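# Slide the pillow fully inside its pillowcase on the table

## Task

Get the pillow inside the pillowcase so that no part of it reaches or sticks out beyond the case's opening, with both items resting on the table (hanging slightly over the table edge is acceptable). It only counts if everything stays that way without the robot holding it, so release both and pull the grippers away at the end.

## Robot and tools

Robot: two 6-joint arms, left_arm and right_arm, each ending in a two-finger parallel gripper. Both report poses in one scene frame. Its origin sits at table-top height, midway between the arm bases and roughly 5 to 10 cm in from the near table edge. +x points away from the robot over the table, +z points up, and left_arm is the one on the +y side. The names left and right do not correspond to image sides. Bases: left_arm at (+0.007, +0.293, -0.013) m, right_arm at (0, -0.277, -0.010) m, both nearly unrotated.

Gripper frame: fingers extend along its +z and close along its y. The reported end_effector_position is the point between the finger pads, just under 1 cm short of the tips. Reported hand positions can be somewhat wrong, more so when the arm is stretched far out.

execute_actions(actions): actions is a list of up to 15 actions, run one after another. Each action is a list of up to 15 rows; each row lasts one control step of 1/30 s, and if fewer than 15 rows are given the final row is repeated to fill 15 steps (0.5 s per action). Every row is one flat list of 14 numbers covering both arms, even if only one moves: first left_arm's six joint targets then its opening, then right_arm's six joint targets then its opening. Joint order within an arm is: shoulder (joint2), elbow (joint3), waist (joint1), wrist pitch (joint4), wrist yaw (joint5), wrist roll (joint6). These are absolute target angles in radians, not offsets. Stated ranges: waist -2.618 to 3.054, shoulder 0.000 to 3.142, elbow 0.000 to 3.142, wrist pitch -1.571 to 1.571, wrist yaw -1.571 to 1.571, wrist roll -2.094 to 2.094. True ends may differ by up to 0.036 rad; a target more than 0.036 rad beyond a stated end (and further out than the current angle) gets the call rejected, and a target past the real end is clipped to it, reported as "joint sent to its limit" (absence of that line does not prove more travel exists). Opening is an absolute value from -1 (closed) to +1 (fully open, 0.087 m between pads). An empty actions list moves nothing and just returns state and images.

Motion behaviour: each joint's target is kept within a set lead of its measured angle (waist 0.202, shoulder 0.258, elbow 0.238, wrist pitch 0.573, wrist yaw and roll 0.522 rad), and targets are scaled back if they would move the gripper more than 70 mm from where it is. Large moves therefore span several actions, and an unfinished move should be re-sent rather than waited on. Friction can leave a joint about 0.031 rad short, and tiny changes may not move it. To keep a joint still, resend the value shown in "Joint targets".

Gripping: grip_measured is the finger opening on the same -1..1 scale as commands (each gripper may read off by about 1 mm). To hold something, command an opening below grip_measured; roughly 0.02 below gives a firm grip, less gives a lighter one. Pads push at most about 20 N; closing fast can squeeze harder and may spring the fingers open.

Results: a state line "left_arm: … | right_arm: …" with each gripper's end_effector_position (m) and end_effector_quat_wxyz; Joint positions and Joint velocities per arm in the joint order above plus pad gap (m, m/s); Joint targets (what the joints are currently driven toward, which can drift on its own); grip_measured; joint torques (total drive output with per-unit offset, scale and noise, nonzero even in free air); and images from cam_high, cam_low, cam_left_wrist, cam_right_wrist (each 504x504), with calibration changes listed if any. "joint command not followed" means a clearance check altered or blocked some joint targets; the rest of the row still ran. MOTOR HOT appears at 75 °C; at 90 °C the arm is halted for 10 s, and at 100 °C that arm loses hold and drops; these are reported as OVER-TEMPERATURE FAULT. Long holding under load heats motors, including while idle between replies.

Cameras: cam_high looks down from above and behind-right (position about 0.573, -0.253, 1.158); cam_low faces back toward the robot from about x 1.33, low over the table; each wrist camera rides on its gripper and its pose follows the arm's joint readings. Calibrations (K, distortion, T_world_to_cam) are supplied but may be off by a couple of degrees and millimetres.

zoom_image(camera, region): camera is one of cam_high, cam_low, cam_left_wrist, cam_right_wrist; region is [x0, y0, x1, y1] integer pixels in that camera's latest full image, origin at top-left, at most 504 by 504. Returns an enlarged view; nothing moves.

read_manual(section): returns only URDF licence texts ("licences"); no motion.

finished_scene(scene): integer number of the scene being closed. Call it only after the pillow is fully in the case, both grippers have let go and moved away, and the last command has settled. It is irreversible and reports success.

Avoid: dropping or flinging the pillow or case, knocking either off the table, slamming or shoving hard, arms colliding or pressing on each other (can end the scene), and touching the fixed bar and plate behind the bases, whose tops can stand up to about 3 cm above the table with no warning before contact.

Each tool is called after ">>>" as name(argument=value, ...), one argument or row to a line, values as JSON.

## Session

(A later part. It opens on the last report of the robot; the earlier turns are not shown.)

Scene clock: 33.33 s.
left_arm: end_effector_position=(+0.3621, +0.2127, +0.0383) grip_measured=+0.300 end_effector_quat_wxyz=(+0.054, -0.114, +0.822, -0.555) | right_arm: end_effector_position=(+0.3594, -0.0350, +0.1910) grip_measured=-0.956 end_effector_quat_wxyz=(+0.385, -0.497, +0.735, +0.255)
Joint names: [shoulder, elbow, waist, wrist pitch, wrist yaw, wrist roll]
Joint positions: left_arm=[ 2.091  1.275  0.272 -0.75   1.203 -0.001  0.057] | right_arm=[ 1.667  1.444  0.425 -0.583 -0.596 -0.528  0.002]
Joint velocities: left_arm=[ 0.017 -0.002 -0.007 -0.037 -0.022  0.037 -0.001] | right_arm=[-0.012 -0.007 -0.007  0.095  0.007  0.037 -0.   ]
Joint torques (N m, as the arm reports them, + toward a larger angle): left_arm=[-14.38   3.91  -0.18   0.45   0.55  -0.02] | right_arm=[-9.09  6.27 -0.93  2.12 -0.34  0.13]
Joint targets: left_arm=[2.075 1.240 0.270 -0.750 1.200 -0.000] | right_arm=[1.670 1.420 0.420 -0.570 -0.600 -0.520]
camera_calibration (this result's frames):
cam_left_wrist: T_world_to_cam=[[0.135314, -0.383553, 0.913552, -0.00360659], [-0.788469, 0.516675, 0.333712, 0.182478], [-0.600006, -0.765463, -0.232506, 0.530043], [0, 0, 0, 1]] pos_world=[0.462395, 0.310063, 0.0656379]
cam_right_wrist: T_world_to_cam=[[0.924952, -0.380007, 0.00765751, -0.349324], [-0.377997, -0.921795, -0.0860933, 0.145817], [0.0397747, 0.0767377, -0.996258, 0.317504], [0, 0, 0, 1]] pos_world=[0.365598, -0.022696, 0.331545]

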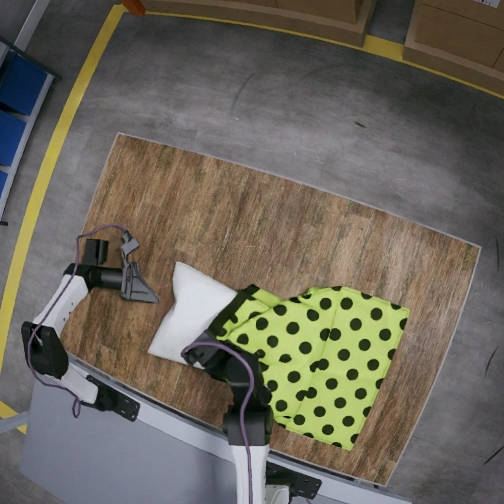

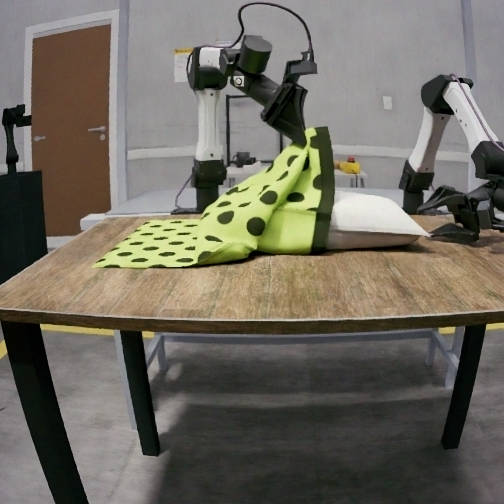

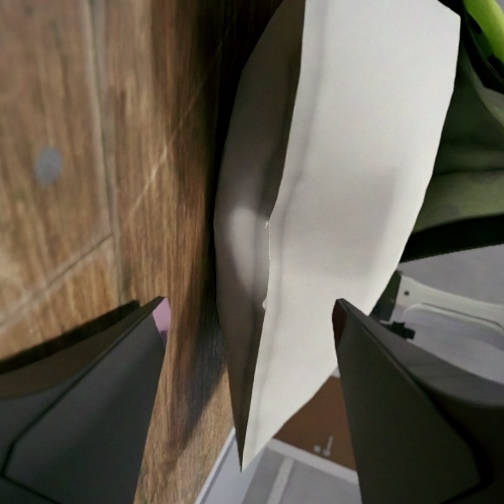

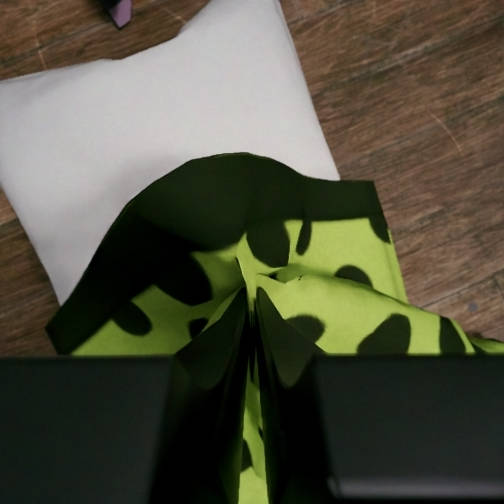

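>>> execute_actions(
  actions=[
    [[2.12,1.31,0.17,-0.76,1.2,0,0.3,1.67,1.42,0.42,-0.57,-0.6,-0.52,-1]],
    [[2.155,1.36,0.07,-0.77,1.2,0,0.3,1.67,1.42,0.42,-0.57,-0.6,-0.52,-1]],
    [[2.155,1.36,0.07,-0.77,1.2,0,-0.3,1.67,1.42,0.42,-0.57,-0.6,-0.52,-1]],
    [[2.155,1.36,0.07,-0.77,1.2,0,-0.7,1.67,1.42,0.42,-0.57,-0.6,-0.52,-1]],
  ],
)

Scene clock: 35.50 s.
left_arm: end_effector_position=(+0.3527, +0.1428, +0.0354) grip_measured=-0.700 end_effector_quat_wxyz=(-0.000, -0.026, +0.828, -0.561) | right_arm: end_effector_position=(+0.3600, -0.0348, +0.1915) grip_measured=-0.956 end_effector_quat_wxyz=(+0.386, -0.497, +0.734, +0.254)
Joint names: [shoulder, elbow, waist, wrist pitch, wrist yaw, wrist roll]
Joint positions: left_arm=[ 2.136  1.341  0.066 -0.758  1.201 -0.001  0.013] | right_arm=[ 1.667  1.444  0.425 -0.58  -0.596 -0.528  0.002]
Joint velocities: left_arm=[ 0.012 -0.012  0.007 -0.007  0.066 -0.066 -0.001] | right_arm=[-0.002 -0.002 -0.012 -0.007 -0.037 -0.081  0.001]
Joint torques (N m, as the arm reports them, + toward a larger angle): left_arm=[-11.78   8.39   0.4    0.35   0.58   0.02] | right_arm=[-9.12  6.29 -0.92  2.1  -0.33  0.13]
Joint targets: left_arm=[2.155 1.360 0.070 -0.770 1.200 -0.000] | right_arm=[1.670 1.420 0.420 -0.570 -0.600 -0.520]
camera_calibration (this result's frames):
cam_left_wrist: T_world_to_cam=[[0.0454924, -0.397003, 0.916689, 0.00697996], [-0.668532, 0.669761, 0.32324, 0.148342], [-0.74229, -0.627541, -0.23494, 0.500855], [0, 0, 0, 1]] pos_world=[0.470633, 0.217725, 0.0633226]
cam_right_wrist: T_world_to_cam=[[0.924912, -0.380054, 0.00978235, -0.350124], [-0.37779, -0.921674, -0.0882735, 0.146607], [0.0425648, 0.0779496, -0.996048, 0.316887], [0, 0, 0, 1]] pos_world=[0.365732, -0.0226438, 0.332002]

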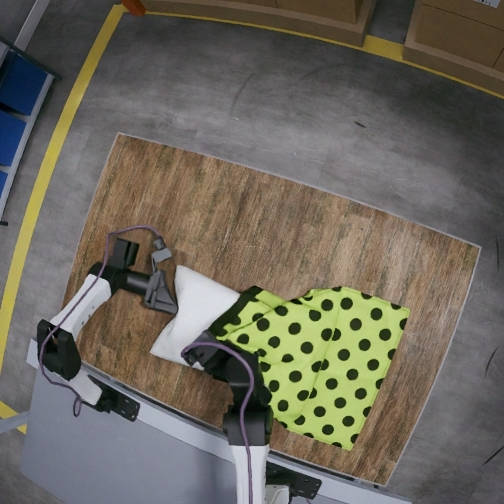

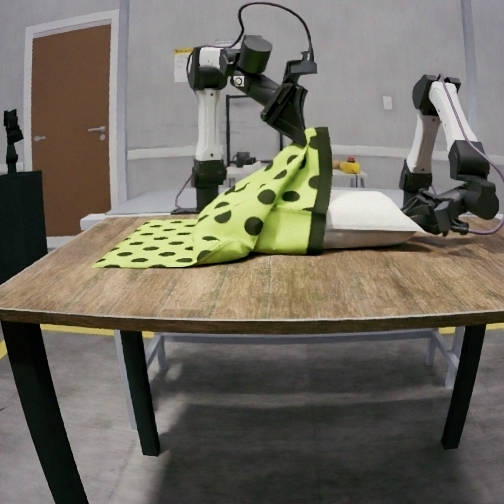

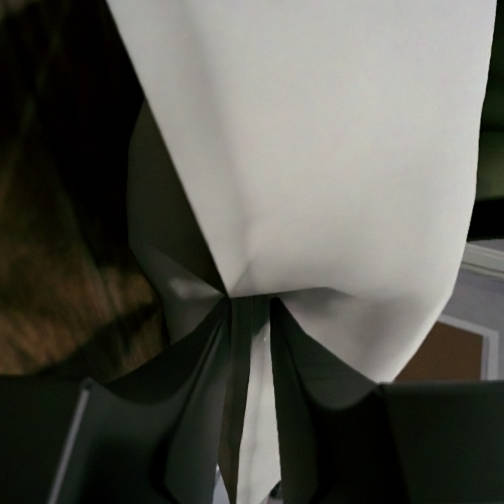

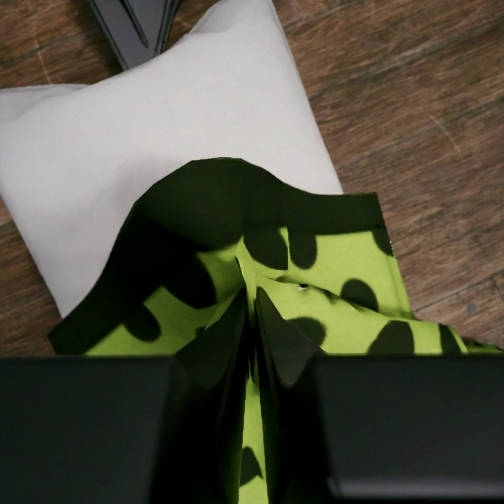

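>>> execute_actions(
  actions=[
    [[2.155,1.36,0.07,-0.77,1.2,0,-0.9,1.67,1.42,0.42,-0.57,-0.6,-0.52,-1]],
    [[2.155,1.36,0.07,-0.77,1.2,0,-1,1.67,1.42,0.42,-0.57,-0.6,-0.52,-1]],
    [[2.08,1.53,0.05,-1.02,1.2,0,-1,1.68,1.6,0.43,-0.72,-0.6,-0.52,-1]],
    [[2.01,1.72,0.025,-1.27,1.2,0,-1,1.68,1.78,0.436,-0.88,-0.6,-0.52,-1]],
  ],
)

Scene clock: 37.63 s.
left_arm: end_effector_position=(+0.3630, +0.1309, +0.1697) grip_measured=-0.985 end_effector_quat_wxyz=(-0.000, -0.004, +0.832, -0.555) | right_arm: end_effector_position=(+0.3522, -0.0402, +0.2722) grip_measured=-0.956 end_effector_quat_wxyz=(+0.397, -0.497, +0.730, +0.250)
Joint names: [shoulder, elbow, waist, wrist pitch, wrist yaw, wrist roll]
Joint positions: left_arm=[ 2.     1.713  0.031 -1.242  1.185 -0.001  0.001] | right_arm=[ 1.673  1.766  0.425 -0.871 -0.591 -0.528  0.002]
Joint velocities: left_arm=[ 0.007 -0.007 -0.007 -0.037 -0.007  0.022 -0.001] | right_arm=[ 0.007  0.007 -0.002 -0.051 -0.037  0.022  0.   ]
Joint torques (N m, as the arm reports them, + toward a larger angle): left_arm=[-12.18   8.45  -0.44   0.29   0.78   0.  ] | right_arm=[-8.41  8.88  0.1   2.02 -0.37  0.13]
Joint targets: left_arm=[2.010 1.720 0.025 -1.270 1.200 0.000] | right_arm=[1.680 1.780 0.436 -0.880 -0.600 -0.520]
camera_calibration (this result's frames):
cam_left_wrist: T_world_to_cam=[[0.00920994, -0.411712, 0.911267, -0.10526], [-0.65226, 0.688271, 0.317554, 0.112408], [-0.75794, -0.597308, -0.262204, 0.538892], [0, 0, 0, 1]] pos_world=[0.482736, 0.20118, 0.201524]
cam_right_wrist: T_world_to_cam=[[0.922851, -0.384037, 0.0293608, -0.350538], [-0.379356, -0.919486, -0.103123, 0.150426], [0.0665999, 0.0840289, -0.994235, 0.389375], [0, 0, 0, 1]] pos_world=[0.354627, -0.0290236, 0.412934]

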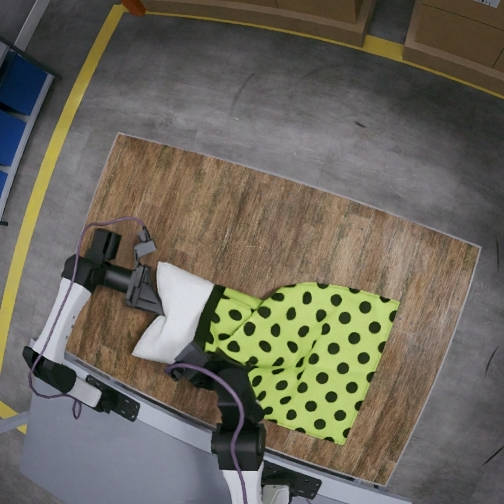

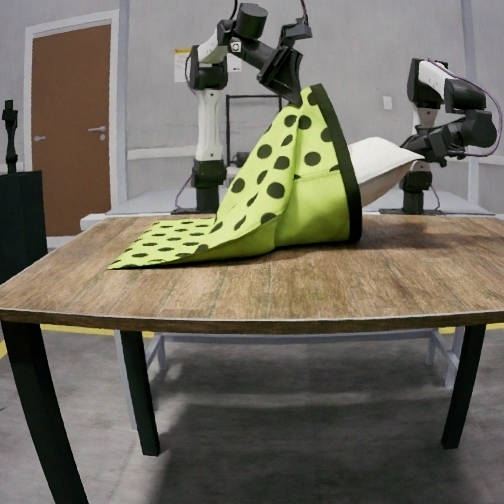

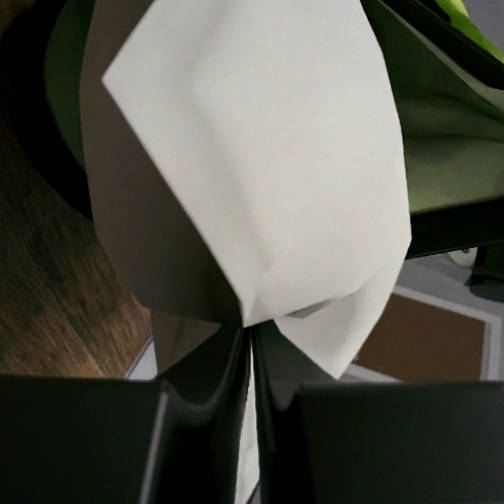

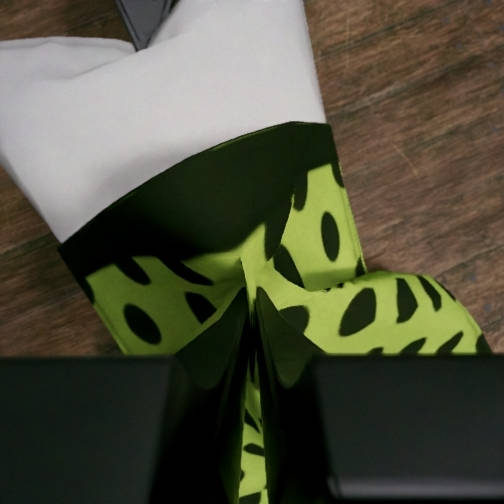

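>>> execute_actions(
  actions=[
    [[1.99,1.82,0.01,-1.35,1.2,0,-1,1.66,1.9,0.47,-0.87,-0.6,-0.52,-1]],
    [[1.97,1.91,0.0,-1.42,1.2,0,-1,1.63,2.0,0.5,-0.85,-0.6,-0.52,-1]],
    [[1.95,1.99,-0.01,-1.47,1.2,0,-1,1.61,2.085,0.525,-0.83,-0.6,-0.52,-1]],
  ],
)

Scene clock: 39.30 s.
left_arm: end_effector_position=(+0.3543, +0.1179, +0.2505) grip_measured=-0.985 end_effector_quat_wxyz=(+0.029, +0.037, +0.828, -0.559) | right_arm: end_effector_position=(+0.3244, -0.0130, +0.4077) grip_measured=-0.956 end_effector_quat_wxyz=(+0.529, -0.529, +0.618, +0.240)
Joint names: [shoulder, elbow, waist, wrist pitch, wrist yaw, wrist roll]
Joint positions: left_arm=[ 1.952  1.972 -0.004 -1.455  1.193 -0.001  0.001] | right_arm=[ 1.617  2.059  0.517 -0.878 -0.588 -0.527  0.002]
Joint velocities: left_arm=[-0.007 -0.002  0.012  0.037  0.022  0.007 -0.   ] | right_arm=[ 0.012  0.007 -0.007  0.066 -0.066  0.051  0.001]
Joint torques (N m, as the arm reports them, + toward a larger angle): left_arm=[-12.48   9.07  -0.52   0.55   0.67   0.01] | right_arm=[-8.19  8.81  0.04  2.85 -0.31  0.15]
Joint targets: left_arm=[1.950 1.990 -0.010 -1.470 1.200 0.000] | right_arm=[1.610 2.085 0.525 -0.830 -0.600 -0.520]
camera_calibration (this result's frames):
cam_left_wrist: T_world_to_cam=[[-0.0912796, -0.40058, 0.911704, -0.149994], [-0.65382, 0.714664, 0.248545, 0.104778], [-0.751124, -0.573403, -0.327142, 0.556785], [0, 0, 0, 1]] pos_world=[0.473029, 0.184296, 0.292855]
cam_right_wrist: T_world_to_cam=[[0.907392, -0.328164, 0.262579, -0.407763], [-0.232754, -0.91258, -0.336191, 0.226438], [0.34995, 0.24394, -0.904449, 0.397235], [0, 0, 0, 1]] pos_world=[0.283693, -0.024072, 0.542475]

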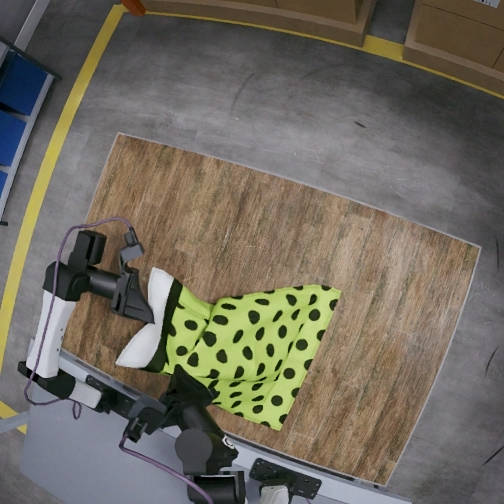

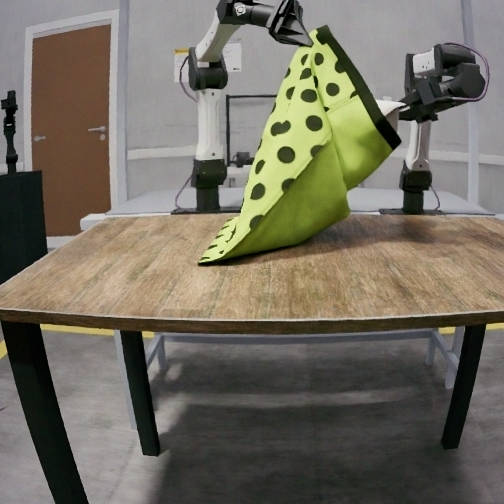

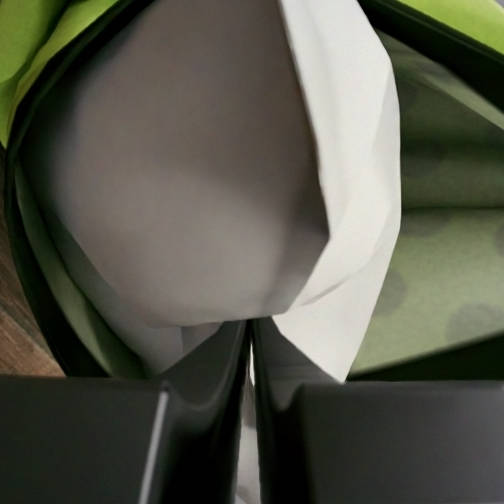

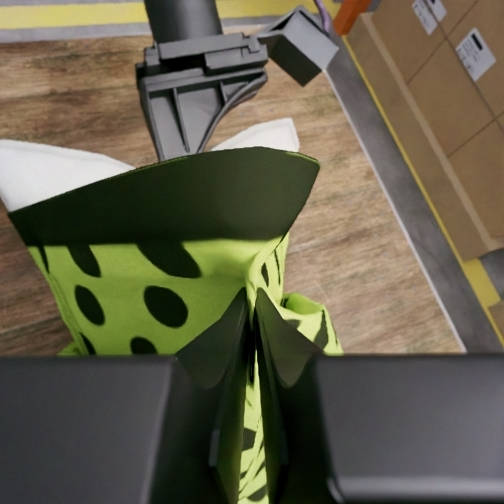

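>>> execute_actions(
  actions=[
    [[1.97,2.05,-0.09,-1.44,1.2,0,-1,1.57,2.12,0.53,-0.8,-0.6,-0.52,-1]],
    [[2.0,2.11,-0.17,-1.41,1.2,0,-1,1.53,2.16,0.54,-0.77,-0.6,-0.52,-1]],
  ],
)

Scene clock: 40.37 s.
left_arm: end_effector_position=(+0.3386, +0.0585, +0.2685) grip_measured=-0.985 end_effector_quat_wxyz=(+0.030, +0.141, +0.809, -0.571) | right_arm: end_effector_position=(+0.2977, -0.0214, +0.4685) grip_measured=-0.956 end_effector_quat_wxyz=(+0.594, -0.527, +0.563, +0.230)
Joint names: [shoulder, elbow, waist, wrist pitch, wrist yaw, wrist roll]
Joint positions: left_arm=[ 1.984  2.09  -0.175 -1.418  1.207 -0.001  0.001] | right_arm=[ 1.544  2.128  0.531 -0.848 -0.59  -0.525  0.002]
Joint velocities: left_arm=[-0.002 -0.007 -0.007  0.081 -0.037 -0.051 -0.001] | right_arm=[ 0.002  0.007 -0.007  0.051 -0.007 -0.007  0.001]
Joint torques (N m, as the arm reports them, + toward a larger angle): left_arm=[-11.36   9.37   0.4    0.9    0.48   0.02] | right_arm=[-7.37  8.67  0.1   3.23 -0.24  0.13]
Joint targets: left_arm=[2.000 2.110 -0.170 -1.410 1.200 0.000] | right_arm=[1.530 2.160 0.540 -0.770 -0.600 -0.520]
camera_calibration (this result's frames):
cam_left_wrist: T_world_to_cam=[[-0.263103, -0.337316, 0.903878, -0.135023], [-0.543106, 0.826119, 0.15021, 0.114815], [-0.797379, -0.45138, -0.400553, 0.545041], [0, 0, 0, 1]] pos_world=[0.461436, 0.105624, 0.323116]
cam_right_wrist: T_world_to_cam=[[0.865385, -0.342427, 0.365858, -0.438464], [-0.16236, -0.882315, -0.441768, 0.262167], [0.474076, 0.322899, -0.819139, 0.388319], [0, 0, 0, 1]] pos_world=[0.237913, -0.0442161, 0.59432]

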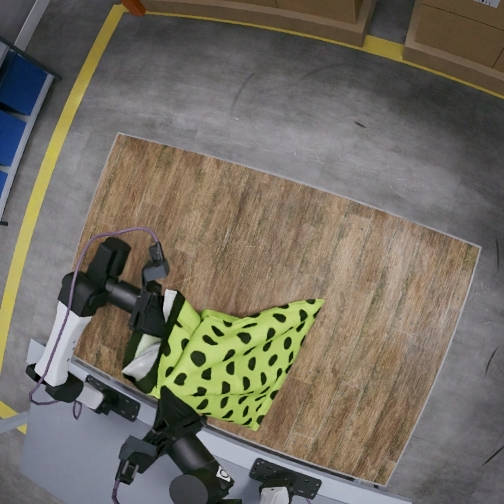

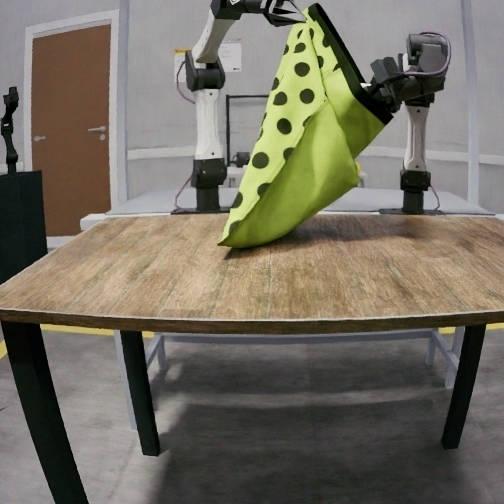

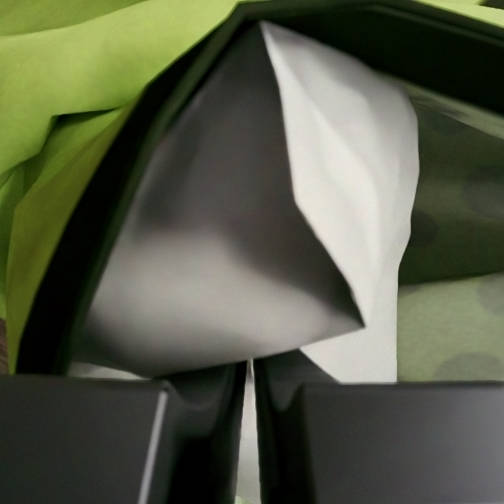

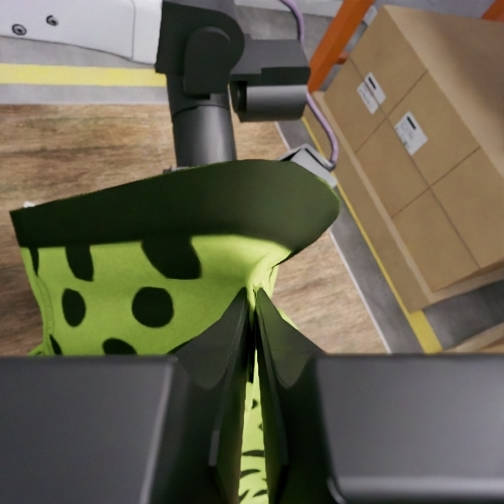

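>>> execute_actions(
  actions=[],
)

Scene clock: 40.87 s.
left_arm: end_effector_position=(+0.3388, +0.0585, +0.2685) grip_measured=-0.985 end_effector_quat_wxyz=(+0.030, +0.141, +0.808, -0.571) | right_arm: end_effector_position=(+0.2977, -0.0214, +0.4685) grip_measured=-0.956 end_effector_quat_wxyz=(+0.594, -0.527, +0.563, +0.230)
Joint names: [shoulder, elbow, waist, wrist pitch, wrist yaw, wrist roll]
Joint positions: left_arm=[ 1.984  2.09  -0.175 -1.417  1.207 -0.001  0.001] | right_arm=[ 1.544  2.128  0.531 -0.848 -0.59  -0.525  0.002]
Joint velocities: left_arm=[ 0.007  0.002 -0.002  0.022 -0.037  0.037 -0.001] | right_arm=[-0.002  0.012  0.007 -0.007 -0.125  0.037  0.001]
Joint torques (N m, as the arm reports them, + toward a larger angle): left_arm=[-11.26   9.33   0.49   0.91   0.46   0.  ] | right_arm=[-7.39  8.68  0.08  3.22 -0.24  0.13]
Joint targets: left_arm=[2.000 2.110 -0.170 -1.410 1.200 0.000] | right_arm=[1.530 2.160 0.540 -0.770 -0.600 -0.520]
camera_calibration (this result's frames):
cam_left_wrist: T_world_to_cam=[[-0.264116, -0.337111, 0.903658, -0.13459], [-0.543274, 0.826153, 0.149413, 0.1152], [-0.796929, -0.451472, -0.401344, 0.545214], [0, 0, 0, 1]] pos_world=[0.461534, 0.105604, 0.323229]
cam_right_wrist: T_world_to_cam=[[0.865484, -0.342549, 0.365511, -0.438317], [-0.162573, -0.882232, -0.441857, 0.262273], [0.473823, 0.322998, -0.819246, 0.388447], [0, 0, 0, 1]] pos_world=[0.23794, -0.0442269, 0.59433]

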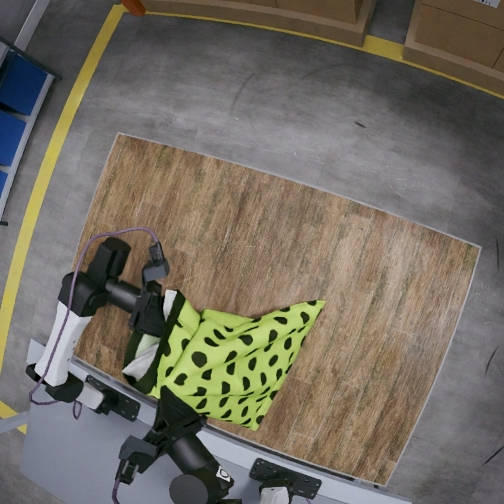

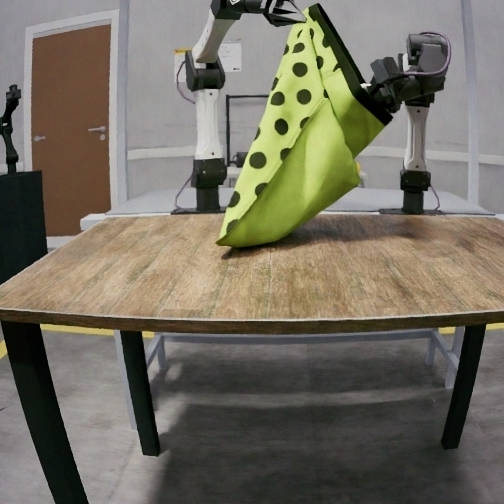

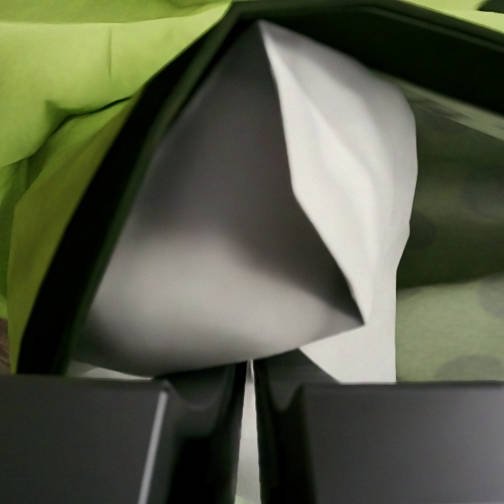

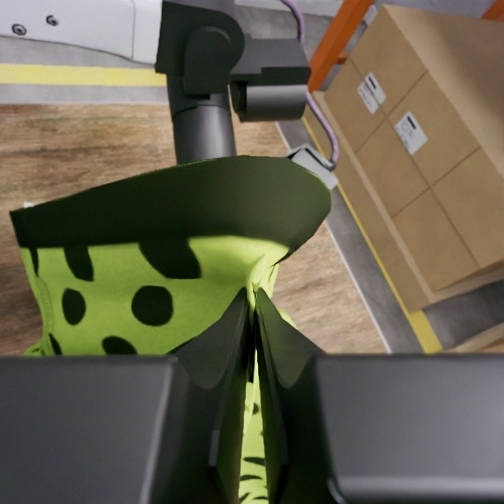

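>>> execute_actions(
  actions=[
    [[2.05,2.05,-0.26,-1.38,1.2,0,-1,1.53,2.16,0.54,-0.77,-0.6,-0.52,-1]],
    [[2.1,2.0,-0.33,-1.35,1.2,0,-1,1.53,2.16,0.54,-0.77,-0.6,-0.52,-1]],
    [[2.1,2.0,-0.33,-1.35,1.2,0,-0.5,1.53,2.16,0.54,-0.77,-0.6,-0.52,-1]],
    [[2.1,2.0,-0.2,-1.35,1.2,0,-0.5,1.53,2.16,0.54,-0.77,-0.6,-0.52,-1]],
  ],
)

Scene clock: 44.23 s.
left_arm: end_effector_position=(+0.3530, +0.0486, +0.2182) grip_measured=-0.500 end_effector_quat_wxyz=(-0.014, +0.121, +0.812, -0.570) | right_arm: end_effector_position=(+0.2987, -0.0207, +0.4716) grip_measured=-0.956 end_effector_quat_wxyz=(+0.599, -0.525, +0.559, +0.229)
Joint names: [shoulder, elbow, waist, wrist pitch, wrist yaw, wrist roll]
Joint positions: left_arm=[ 2.086  2.03  -0.193 -1.35   1.211 -0.004  0.022] | right_arm=[ 1.544  2.128  0.531 -0.833 -0.591 -0.523  0.002]
Joint velocities: left_arm=[-0.007  0.007 -0.007 -0.007  0.051  0.007  0.   ] | right_arm=[ 0.002  0.007  0.002 -0.007  0.007 -0.066 -0.001]
Joint torques (N m, as the arm reports them, + toward a larger angle): left_arm=[-12.72   5.4   -0.63   0.73   0.46   0.03] | right_arm=[-7.36  8.67  0.1   3.06 -0.23  0.11]
Joint targets: left_arm=[2.100 2.000 -0.200 -1.350 1.200 -0.000] | right_arm=[1.530 2.160 0.540 -0.770 -0.600 -0.520]
camera_calibration (this result's frames):
cam_left_wrist: T_world_to_cam=[[-0.183294, -0.347886, 0.919445, -0.120197], [-0.511683, 0.83237, 0.212934, 0.113312], [-0.839395, -0.431435, -0.330576, 0.530519], [0, 0, 0, 1]] pos_world=[0.481263, 0.0927523, 0.261763]
cam_right_wrist: T_world_to_cam=[[0.861531, -0.345746, 0.371786, -0.441925], [-0.158041, -0.878535, -0.450777, 0.267332], [0.482481, 0.3296, -0.811527, 0.384231], [0, 0, 0, 1]] pos_world=[0.237597, -0.0445759, 0.596622]

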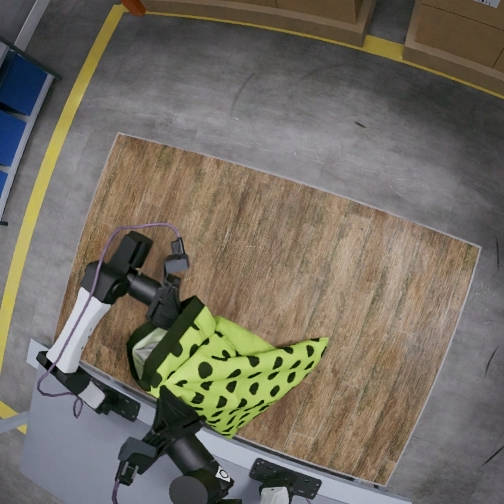

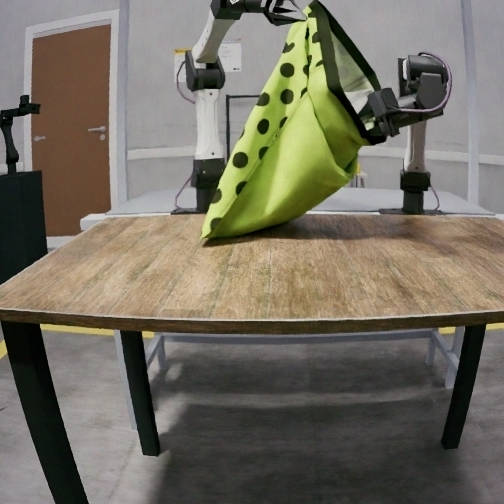

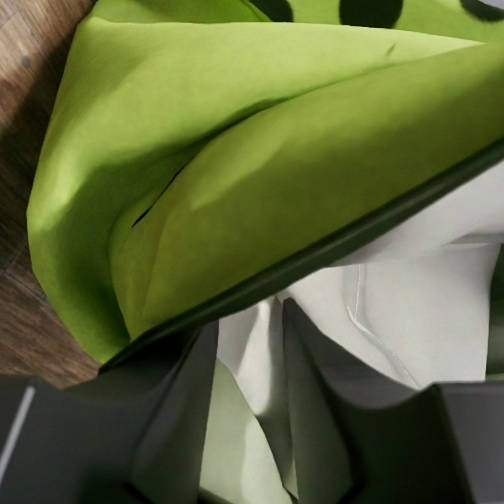

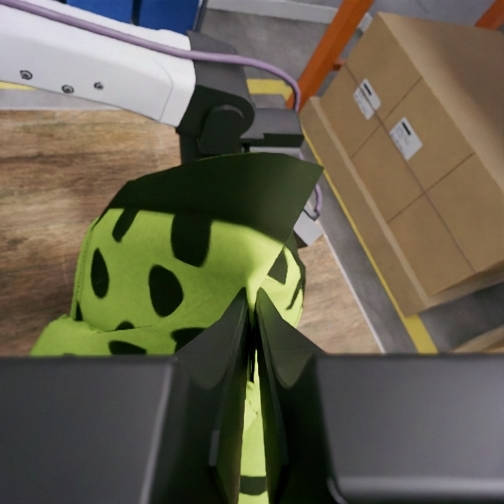

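>>> execute_actions(
  actions=[
    [[2.04,2.05,-0.05,-1.4,1.2,0,-0.5,1.53,2.16,0.54,-0.77,-0.6,-0.52,-1]],
    [[2.04,2.05,0.12,-1.45,1.2,0,-0.4,1.53,2.16,0.54,-0.77,-0.6,-0.52,-1]],
    [[2.04,2.05,0.2,-1.45,1.2,0,-0.4,1.53,2.16,0.54,-0.77,-0.6,-0.52,-1]],
  ],
)

Scene clock: 45.80 s.
left_arm: end_effector_position=(+0.4040, +0.1939, +0.2318) grip_measured=-0.400 end_effector_quat_wxyz=(+0.080, -0.054, +0.826, -0.555) | right_arm: end_effector_position=(+0.2990, -0.0204, +0.4729) grip_measured=-0.956 end_effector_quat_wxyz=(+0.601, -0.525, +0.557, +0.229)
Joint names: [shoulder, elbow, waist, wrist pitch, wrist yaw, wrist roll]
Joint positions: left_arm=[ 2.047  2.03   0.204 -1.436  1.206 -0.003  0.026] | right_arm=[ 1.544  2.128  0.531 -0.827 -0.591 -0.523  0.002]
Joint velocities: left_arm=[-0.002 -0.012 -0.002 -0.037  0.037 -0.081 -0.   ] | right_arm=[-0.022 -0.012  0.007  0.007  0.007 -0.007  0.001]
Joint torques (N m, as the arm reports them, + toward a larger angle): left_arm=[-14.2    9.2   -0.29   0.5    0.51   0.04] | right_arm=[-7.37  8.66  0.09  3.   -0.22  0.11]
Joint targets: left_arm=[2.040 2.050 0.200 -1.450 1.200 0.000] | right_arm=[1.530 2.160 0.540 -0.770 -0.600 -0.520]
camera_calibration (this result's frames):
cam_left_wrist: T_world_to_cam=[[0.00832824, -0.404898, 0.914324, -0.138006], [-0.782718, 0.566403, 0.257954, 0.166218], [-0.622321, -0.717806, -0.312204, 0.604081], [0, 0, 0, 1]] pos_world=[0.507183, 0.283588, 0.271902]
cam_right_wrist: T_world_to_cam=[[0.859812, -0.346339, 0.375196, -0.443726], [-0.155074, -0.877211, -0.454371, 0.269114], [0.486493, 0.33249, -0.807945, 0.382214], [0, 0, 0, 1]] pos_world=[0.237309, -0.0446921, 0.597569]

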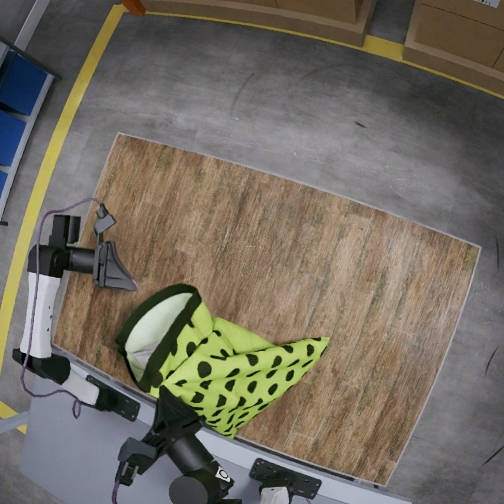

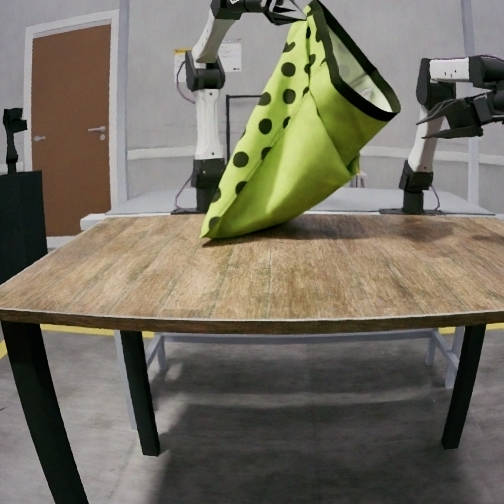

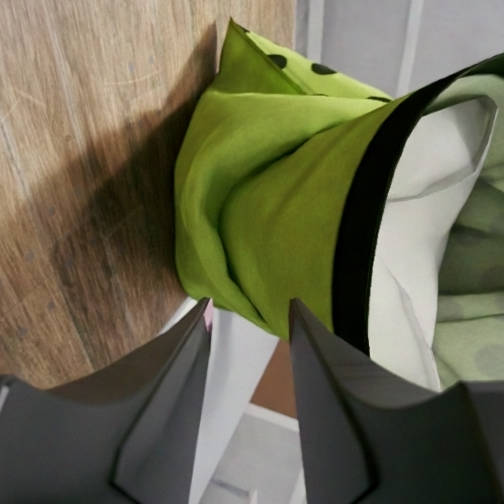

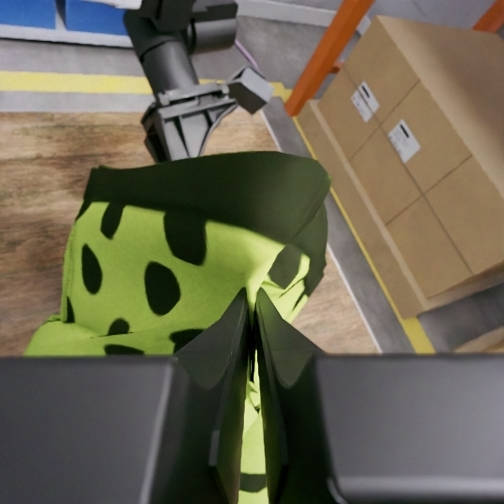

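>>> execute_actions(
  actions=[
    [[1.6,1.8,0.5,-1.45,0.8,0,0,1.48,2.2,0.5,-0.74,-0.6,-0.52,-1]],
    [[1.2,1.5,0.8,-1.3,0.4,0,0,1.48,2.2,0.38,-0.74,-0.6,-0.52,-1]],
    [[0.9,1.2,0.9,-1.2,0,0,0,1.48,2.2,0.25,-0.74,-0.6,-0.52,-1]],
    [[0.9,1.2,0.9,-1.2,0,0,0,1.48,2.2,0.12,-0.74,-0.6,-0.52,-1]],
    [[0.9,1.2,0.9,-1.2,0,0,0,1.48,2.2,0.02,-0.74,-0.6,-0.52,-1]],
  ],
)

Scene clock: 48.57 s.
left_arm: end_effector_position=(+0.1464, +0.4387, +0.2228) grip_measured=+0.000 end_effector_quat_wxyz=(+0.298, -0.388, +0.859, +0.152) | right_arm: end_effector_position=(+0.3627, -0.2050, +0.5156) grip_measured=-0.956 end_effector_quat_wxyz=(+0.682, -0.368, +0.630, +0.053)
Joint names: [shoulder, elbow, waist, wrist pitch, wrist yaw, wrist roll]
Joint positions: left_arm=[ 0.895  1.234  0.892 -1.204  0.013 -0.001  0.044] | right_arm=[ 1.485  2.175  0.022 -0.802 -0.596 -0.522  0.002]
Joint velocities: left_arm=[ 0.012 -0.002 -0.002  0.022 -0.051  0.022 -0.001] | right_arm=[ 0.007 -0.007 -0.007  0.051  0.007 -0.007 -0.001]
Joint torques (N m, as the arm reports them, + toward a larger angle): left_arm=[ 0.08  4.99  0.73  1.78 -0.19 -0.07] | right_arm=[-5.26  7.49 -0.66  3.04 -0.12  0.11]
Joint targets: left_arm=[0.900 1.200 0.900 -1.200 -0.000 -0.000] | right_arm=[1.480 2.200 0.020 -0.740 -0.600 -0.520]
camera_calibration (this result's frames):
cam_left_wrist: T_world_to_cam=[[0.769563, -0.636454, -0.0519533, 0.176935], [-0.619684, -0.763967, 0.179853, 0.405447], [-0.154159, -0.106214, -0.982321, 0.429148], [0, 0, 0, 1]] pos_world=[0.181243, 0.46794, 0.357833]
cam_right_wrist: T_world_to_cam=[[0.534129, -0.725843, 0.433425, -0.568118], [-0.500492, -0.68468, -0.529832, 0.340099], [0.681332, 0.0660731, -0.728986, 0.281086], [0, 0, 0, 1]] pos_world=[0.282152, -0.198078, 0.631339]

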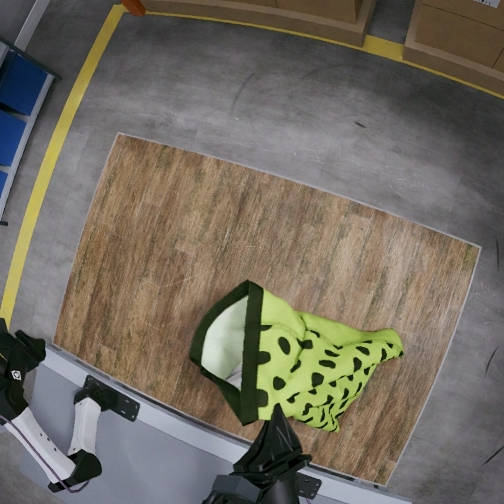

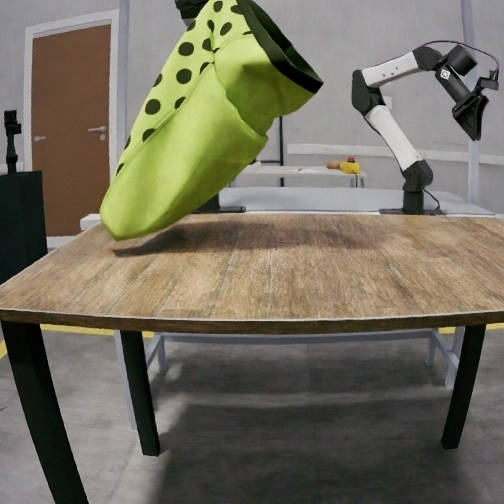

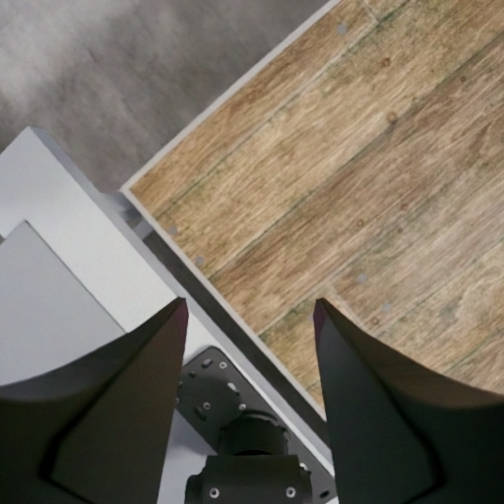

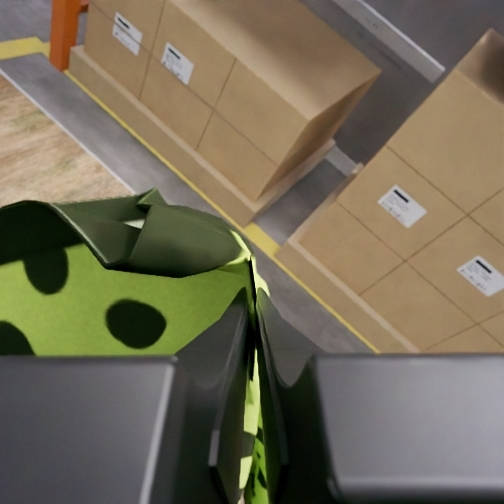

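>>> execute_actions(
  actions=[
    [[0.9,1.2,0.9,-1.2,0,0,0,1.58,2.17,0.1,-0.76,-0.6,-0.52,-1]],
    [[0.9,1.2,0.9,-1.2,0,0,0,1.68,2.13,0.24,-0.76,-0.6,-0.52,-1]],
    [[0.9,1.2,0.9,-1.2,0,0,0,1.78,2.07,0.38,-0.72,-0.6,-0.52,-1]],
    [[0.9,1.2,0.9,-1.2,0,0,0,1.87,1.98,0.51,-0.66,-0.6,-0.52,-1]],
    [[0.9,1.2,0.9,-1.2,0,0,0,1.95,1.86,0.62,-0.58,-0.6,-0.52,-1]],
  ],
)

Scene clock: 51.30 s.
left_arm: end_effector_position=(+0.1464, +0.4387, +0.2228) grip_measured=+0.000 end_effector_quat_wxyz=(+0.298, -0.388, +0.859, +0.152) | right_arm: end_effector_position=(+0.3794, +0.0851, +0.2320) grip_measured=-0.956 end_effector_quat_wxyz=(+0.416, -0.567, +0.652, +0.284)
Joint names: [shoulder, elbow, waist, wrist pitch, wrist yaw, wrist roll]
Joint positions: left_arm=[ 0.895  1.234  0.892 -1.204  0.013 -0.001  0.044] | right_arm=[ 1.952  1.873  0.625 -0.594 -0.595 -0.521  0.002]
Joint velocities: left_arm=[-0.022 -0.002 -0.012  0.037 -0.037 -0.037 -0.   ] | right_arm=[ 0.012 -0.012 -0.007  0.022  0.007 -0.037 -0.   ]
Joint torques (N m, as the arm reports them, + toward a larger angle): left_arm=[ 0.01  5.04  0.71  1.78 -0.18 -0.07] | right_arm=[-12.59   7.06  -0.92   2.25  -0.31   0.08]
Joint targets: left_arm=[0.900 1.200 0.900 -1.200 0.000 -0.000] | right_arm=[1.950 1.860 0.620 -0.580 -0.600 -0.520]
camera_calibration (this result's frames):
cam_left_wrist: T_world_to_cam=[[0.769563, -0.636454, -0.0519533, 0.176935], [-0.619684, -0.763967, 0.179853, 0.405447], [-0.154159, -0.106214, -0.982321, 0.429148], [0, 0, 0, 1]] pos_world=[0.181243, 0.46794, 0.357833]
cam_right_wrist: T_world_to_cam=[[0.97498, -0.19825, 0.100552, -0.378453], [-0.178446, -0.967756, -0.177779, 0.217092], [0.132554, 0.155388, -0.97892, 0.302407], [0, 0, 0, 1]] pos_world=[0.367638, 0.0880733, 0.372681]

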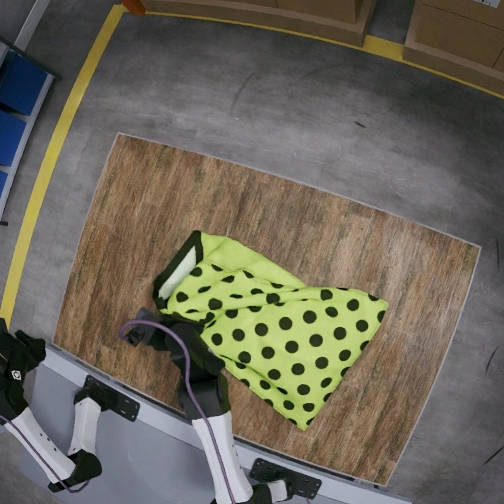

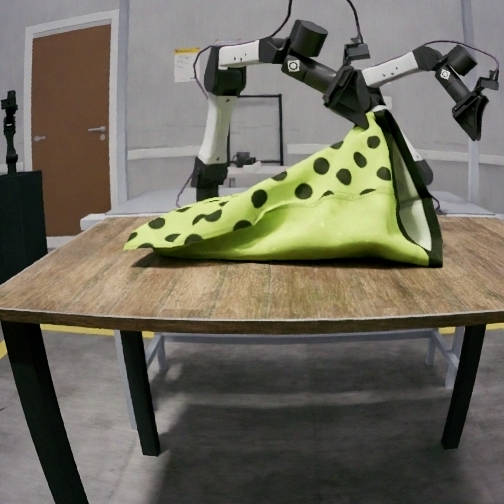

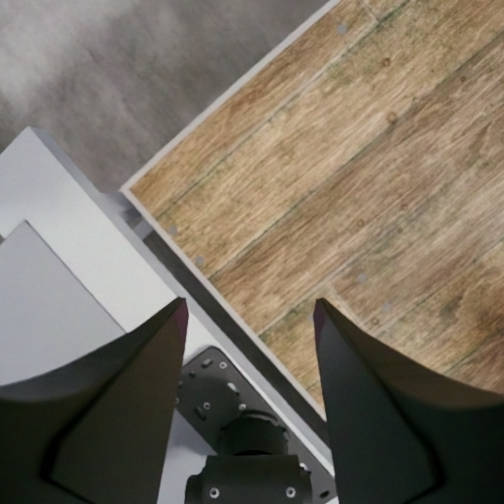

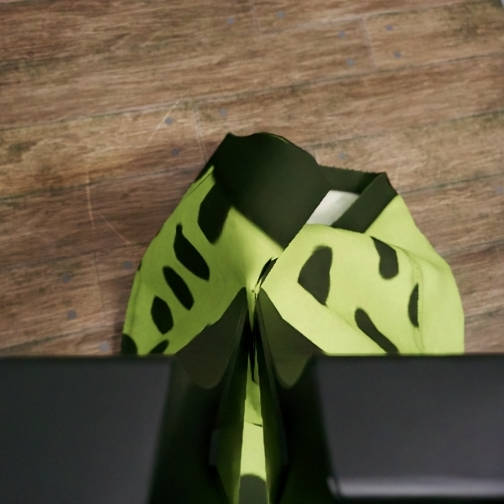

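>>> execute_actions(
  actions=[
    [[0.9,1.2,0.9,-1.2,0,0,0,2.07,1.92,0.7,-0.58,-0.6,-0.52,-1]],
    [[0.9,1.2,0.9,-1.2,0,0,0,2.18,1.96,0.76,-0.57,-0.6,-0.52,-1]],
    [[0.9,1.2,0.9,-1.2,0,0,0,2.18,1.96,0.76,-0.57,-0.6,-0.52,0]],
    [[0.9,1.2,0.9,-1.2,0,0,0,1.9,1.96,0.74,-0.7,-0.6,-0.52,0]],
    [[0.9,1.2,0.9,-1.2,0,0,0,1.5,1.7,0.5,-0.8,-0.4,-0.3,0]],
    [[0.9,1.2,0.9,-1.2,0,0,0,1.1,1.4,0.1,-0.9,-0.1,0,0]],
    [[0.9,1.2,0.9,-1.2,0,0,0,0.8,1.1,-0.2,-0.9,0,0,0]],
  ],
)

Scene clock: 55.00 s.
left_arm: end_effector_position=(+0.1464, +0.4387, +0.2228) grip_measured=+0.000 end_effector_quat_wxyz=(+0.298, -0.388, +0.859, +0.152) | right_arm: end_effector_position=(+0.2262, -0.3312, +0.2630) grip_measured=+0.000 end_effector_quat_wxyz=(+0.487, +0.091, +0.868, -0.038)
Joint names: [shoulder, elbow, waist, wrist pitch, wrist yaw, wrist roll]
Joint positions: left_arm=[ 0.895  1.234  0.892 -1.204  0.013 -0.001  0.044] | right_arm=[ 0.798  1.129 -0.193 -0.895 -0.008 -0.01   0.044]
Joint velocities: left_arm=[-0.002 -0.002 -0.007 -0.037 -0.037  0.051  0.   ] | right_arm=[-0.022  0.007 -0.012  0.007 -0.022  0.037 -0.   ]
Joint torques (N m, as the arm reports them, + toward a larger angle): left_arm=[-0.05  4.99  0.75  1.76 -0.18 -0.1 ] | right_arm=[ 0.22  4.94 -1.01  2.33 -0.02  0.16]
Joint targets: left_arm=[0.900 1.200 0.900 -1.200 -0.000 0.000] | right_arm=[0.800 1.100 -0.200 -0.900 -0.000 0.000]
camera_calibration (this result's frames):
cam_left_wrist: T_world_to_cam=[[0.769563, -0.636454, -0.0519533, 0.176935], [-0.619684, -0.763967, 0.179853, 0.405447], [-0.154159, -0.106214, -0.982321, 0.429148], [0, 0, 0, 1]] pos_world=[0.181243, 0.46794, 0.357833]
cam_right_wrist: T_world_to_cam=[[-0.197872, -0.97998, -0.0220301, -0.276136], [-0.968899, 0.198942, -0.147164, 0.349556], [0.1486, -0.00777455, -0.988867, 0.362656], [0, 0, 0, 1]] pos_world=[0.230154, -0.33733, 0.403977]

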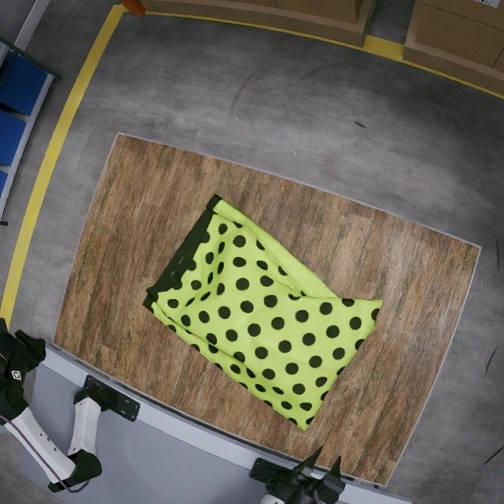

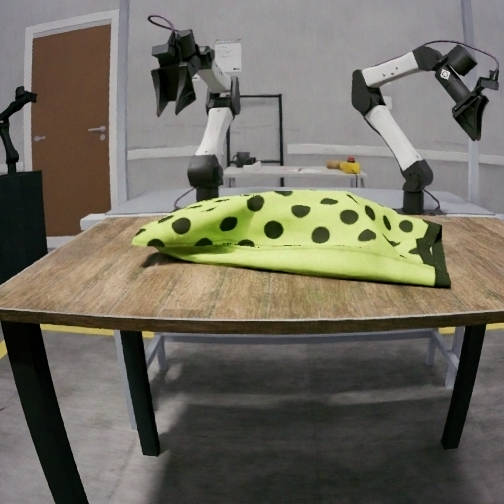

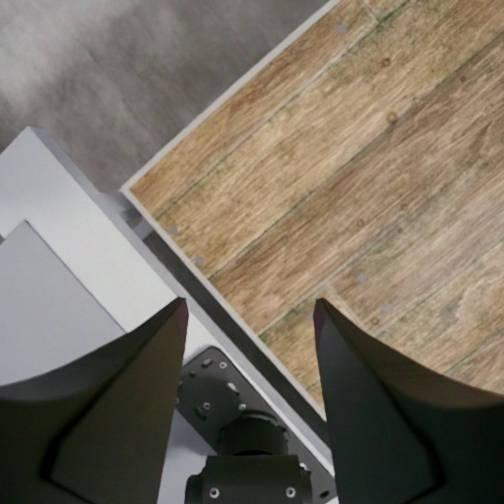

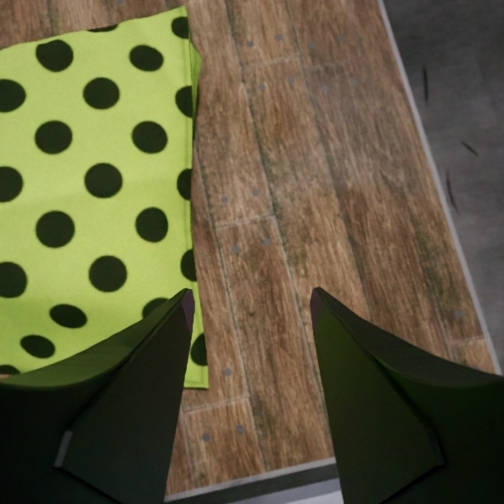

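>>> zoom_image(
  camera="cam_high",
  region=[120, 170, 280, 330],
)

Region (120, 170, 280, 330) of cam_high's 504x504 image, scaled by 3.150, with more detail than that image has.

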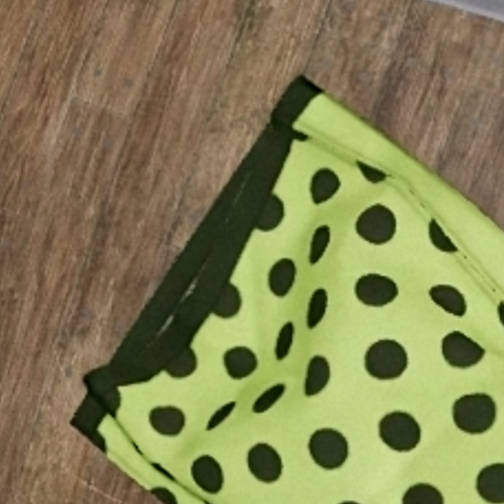

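Hems are closed and flat beyond the pillow.

>>> finished_scene(
  scene=2,
)

The scene is finished: the task was done.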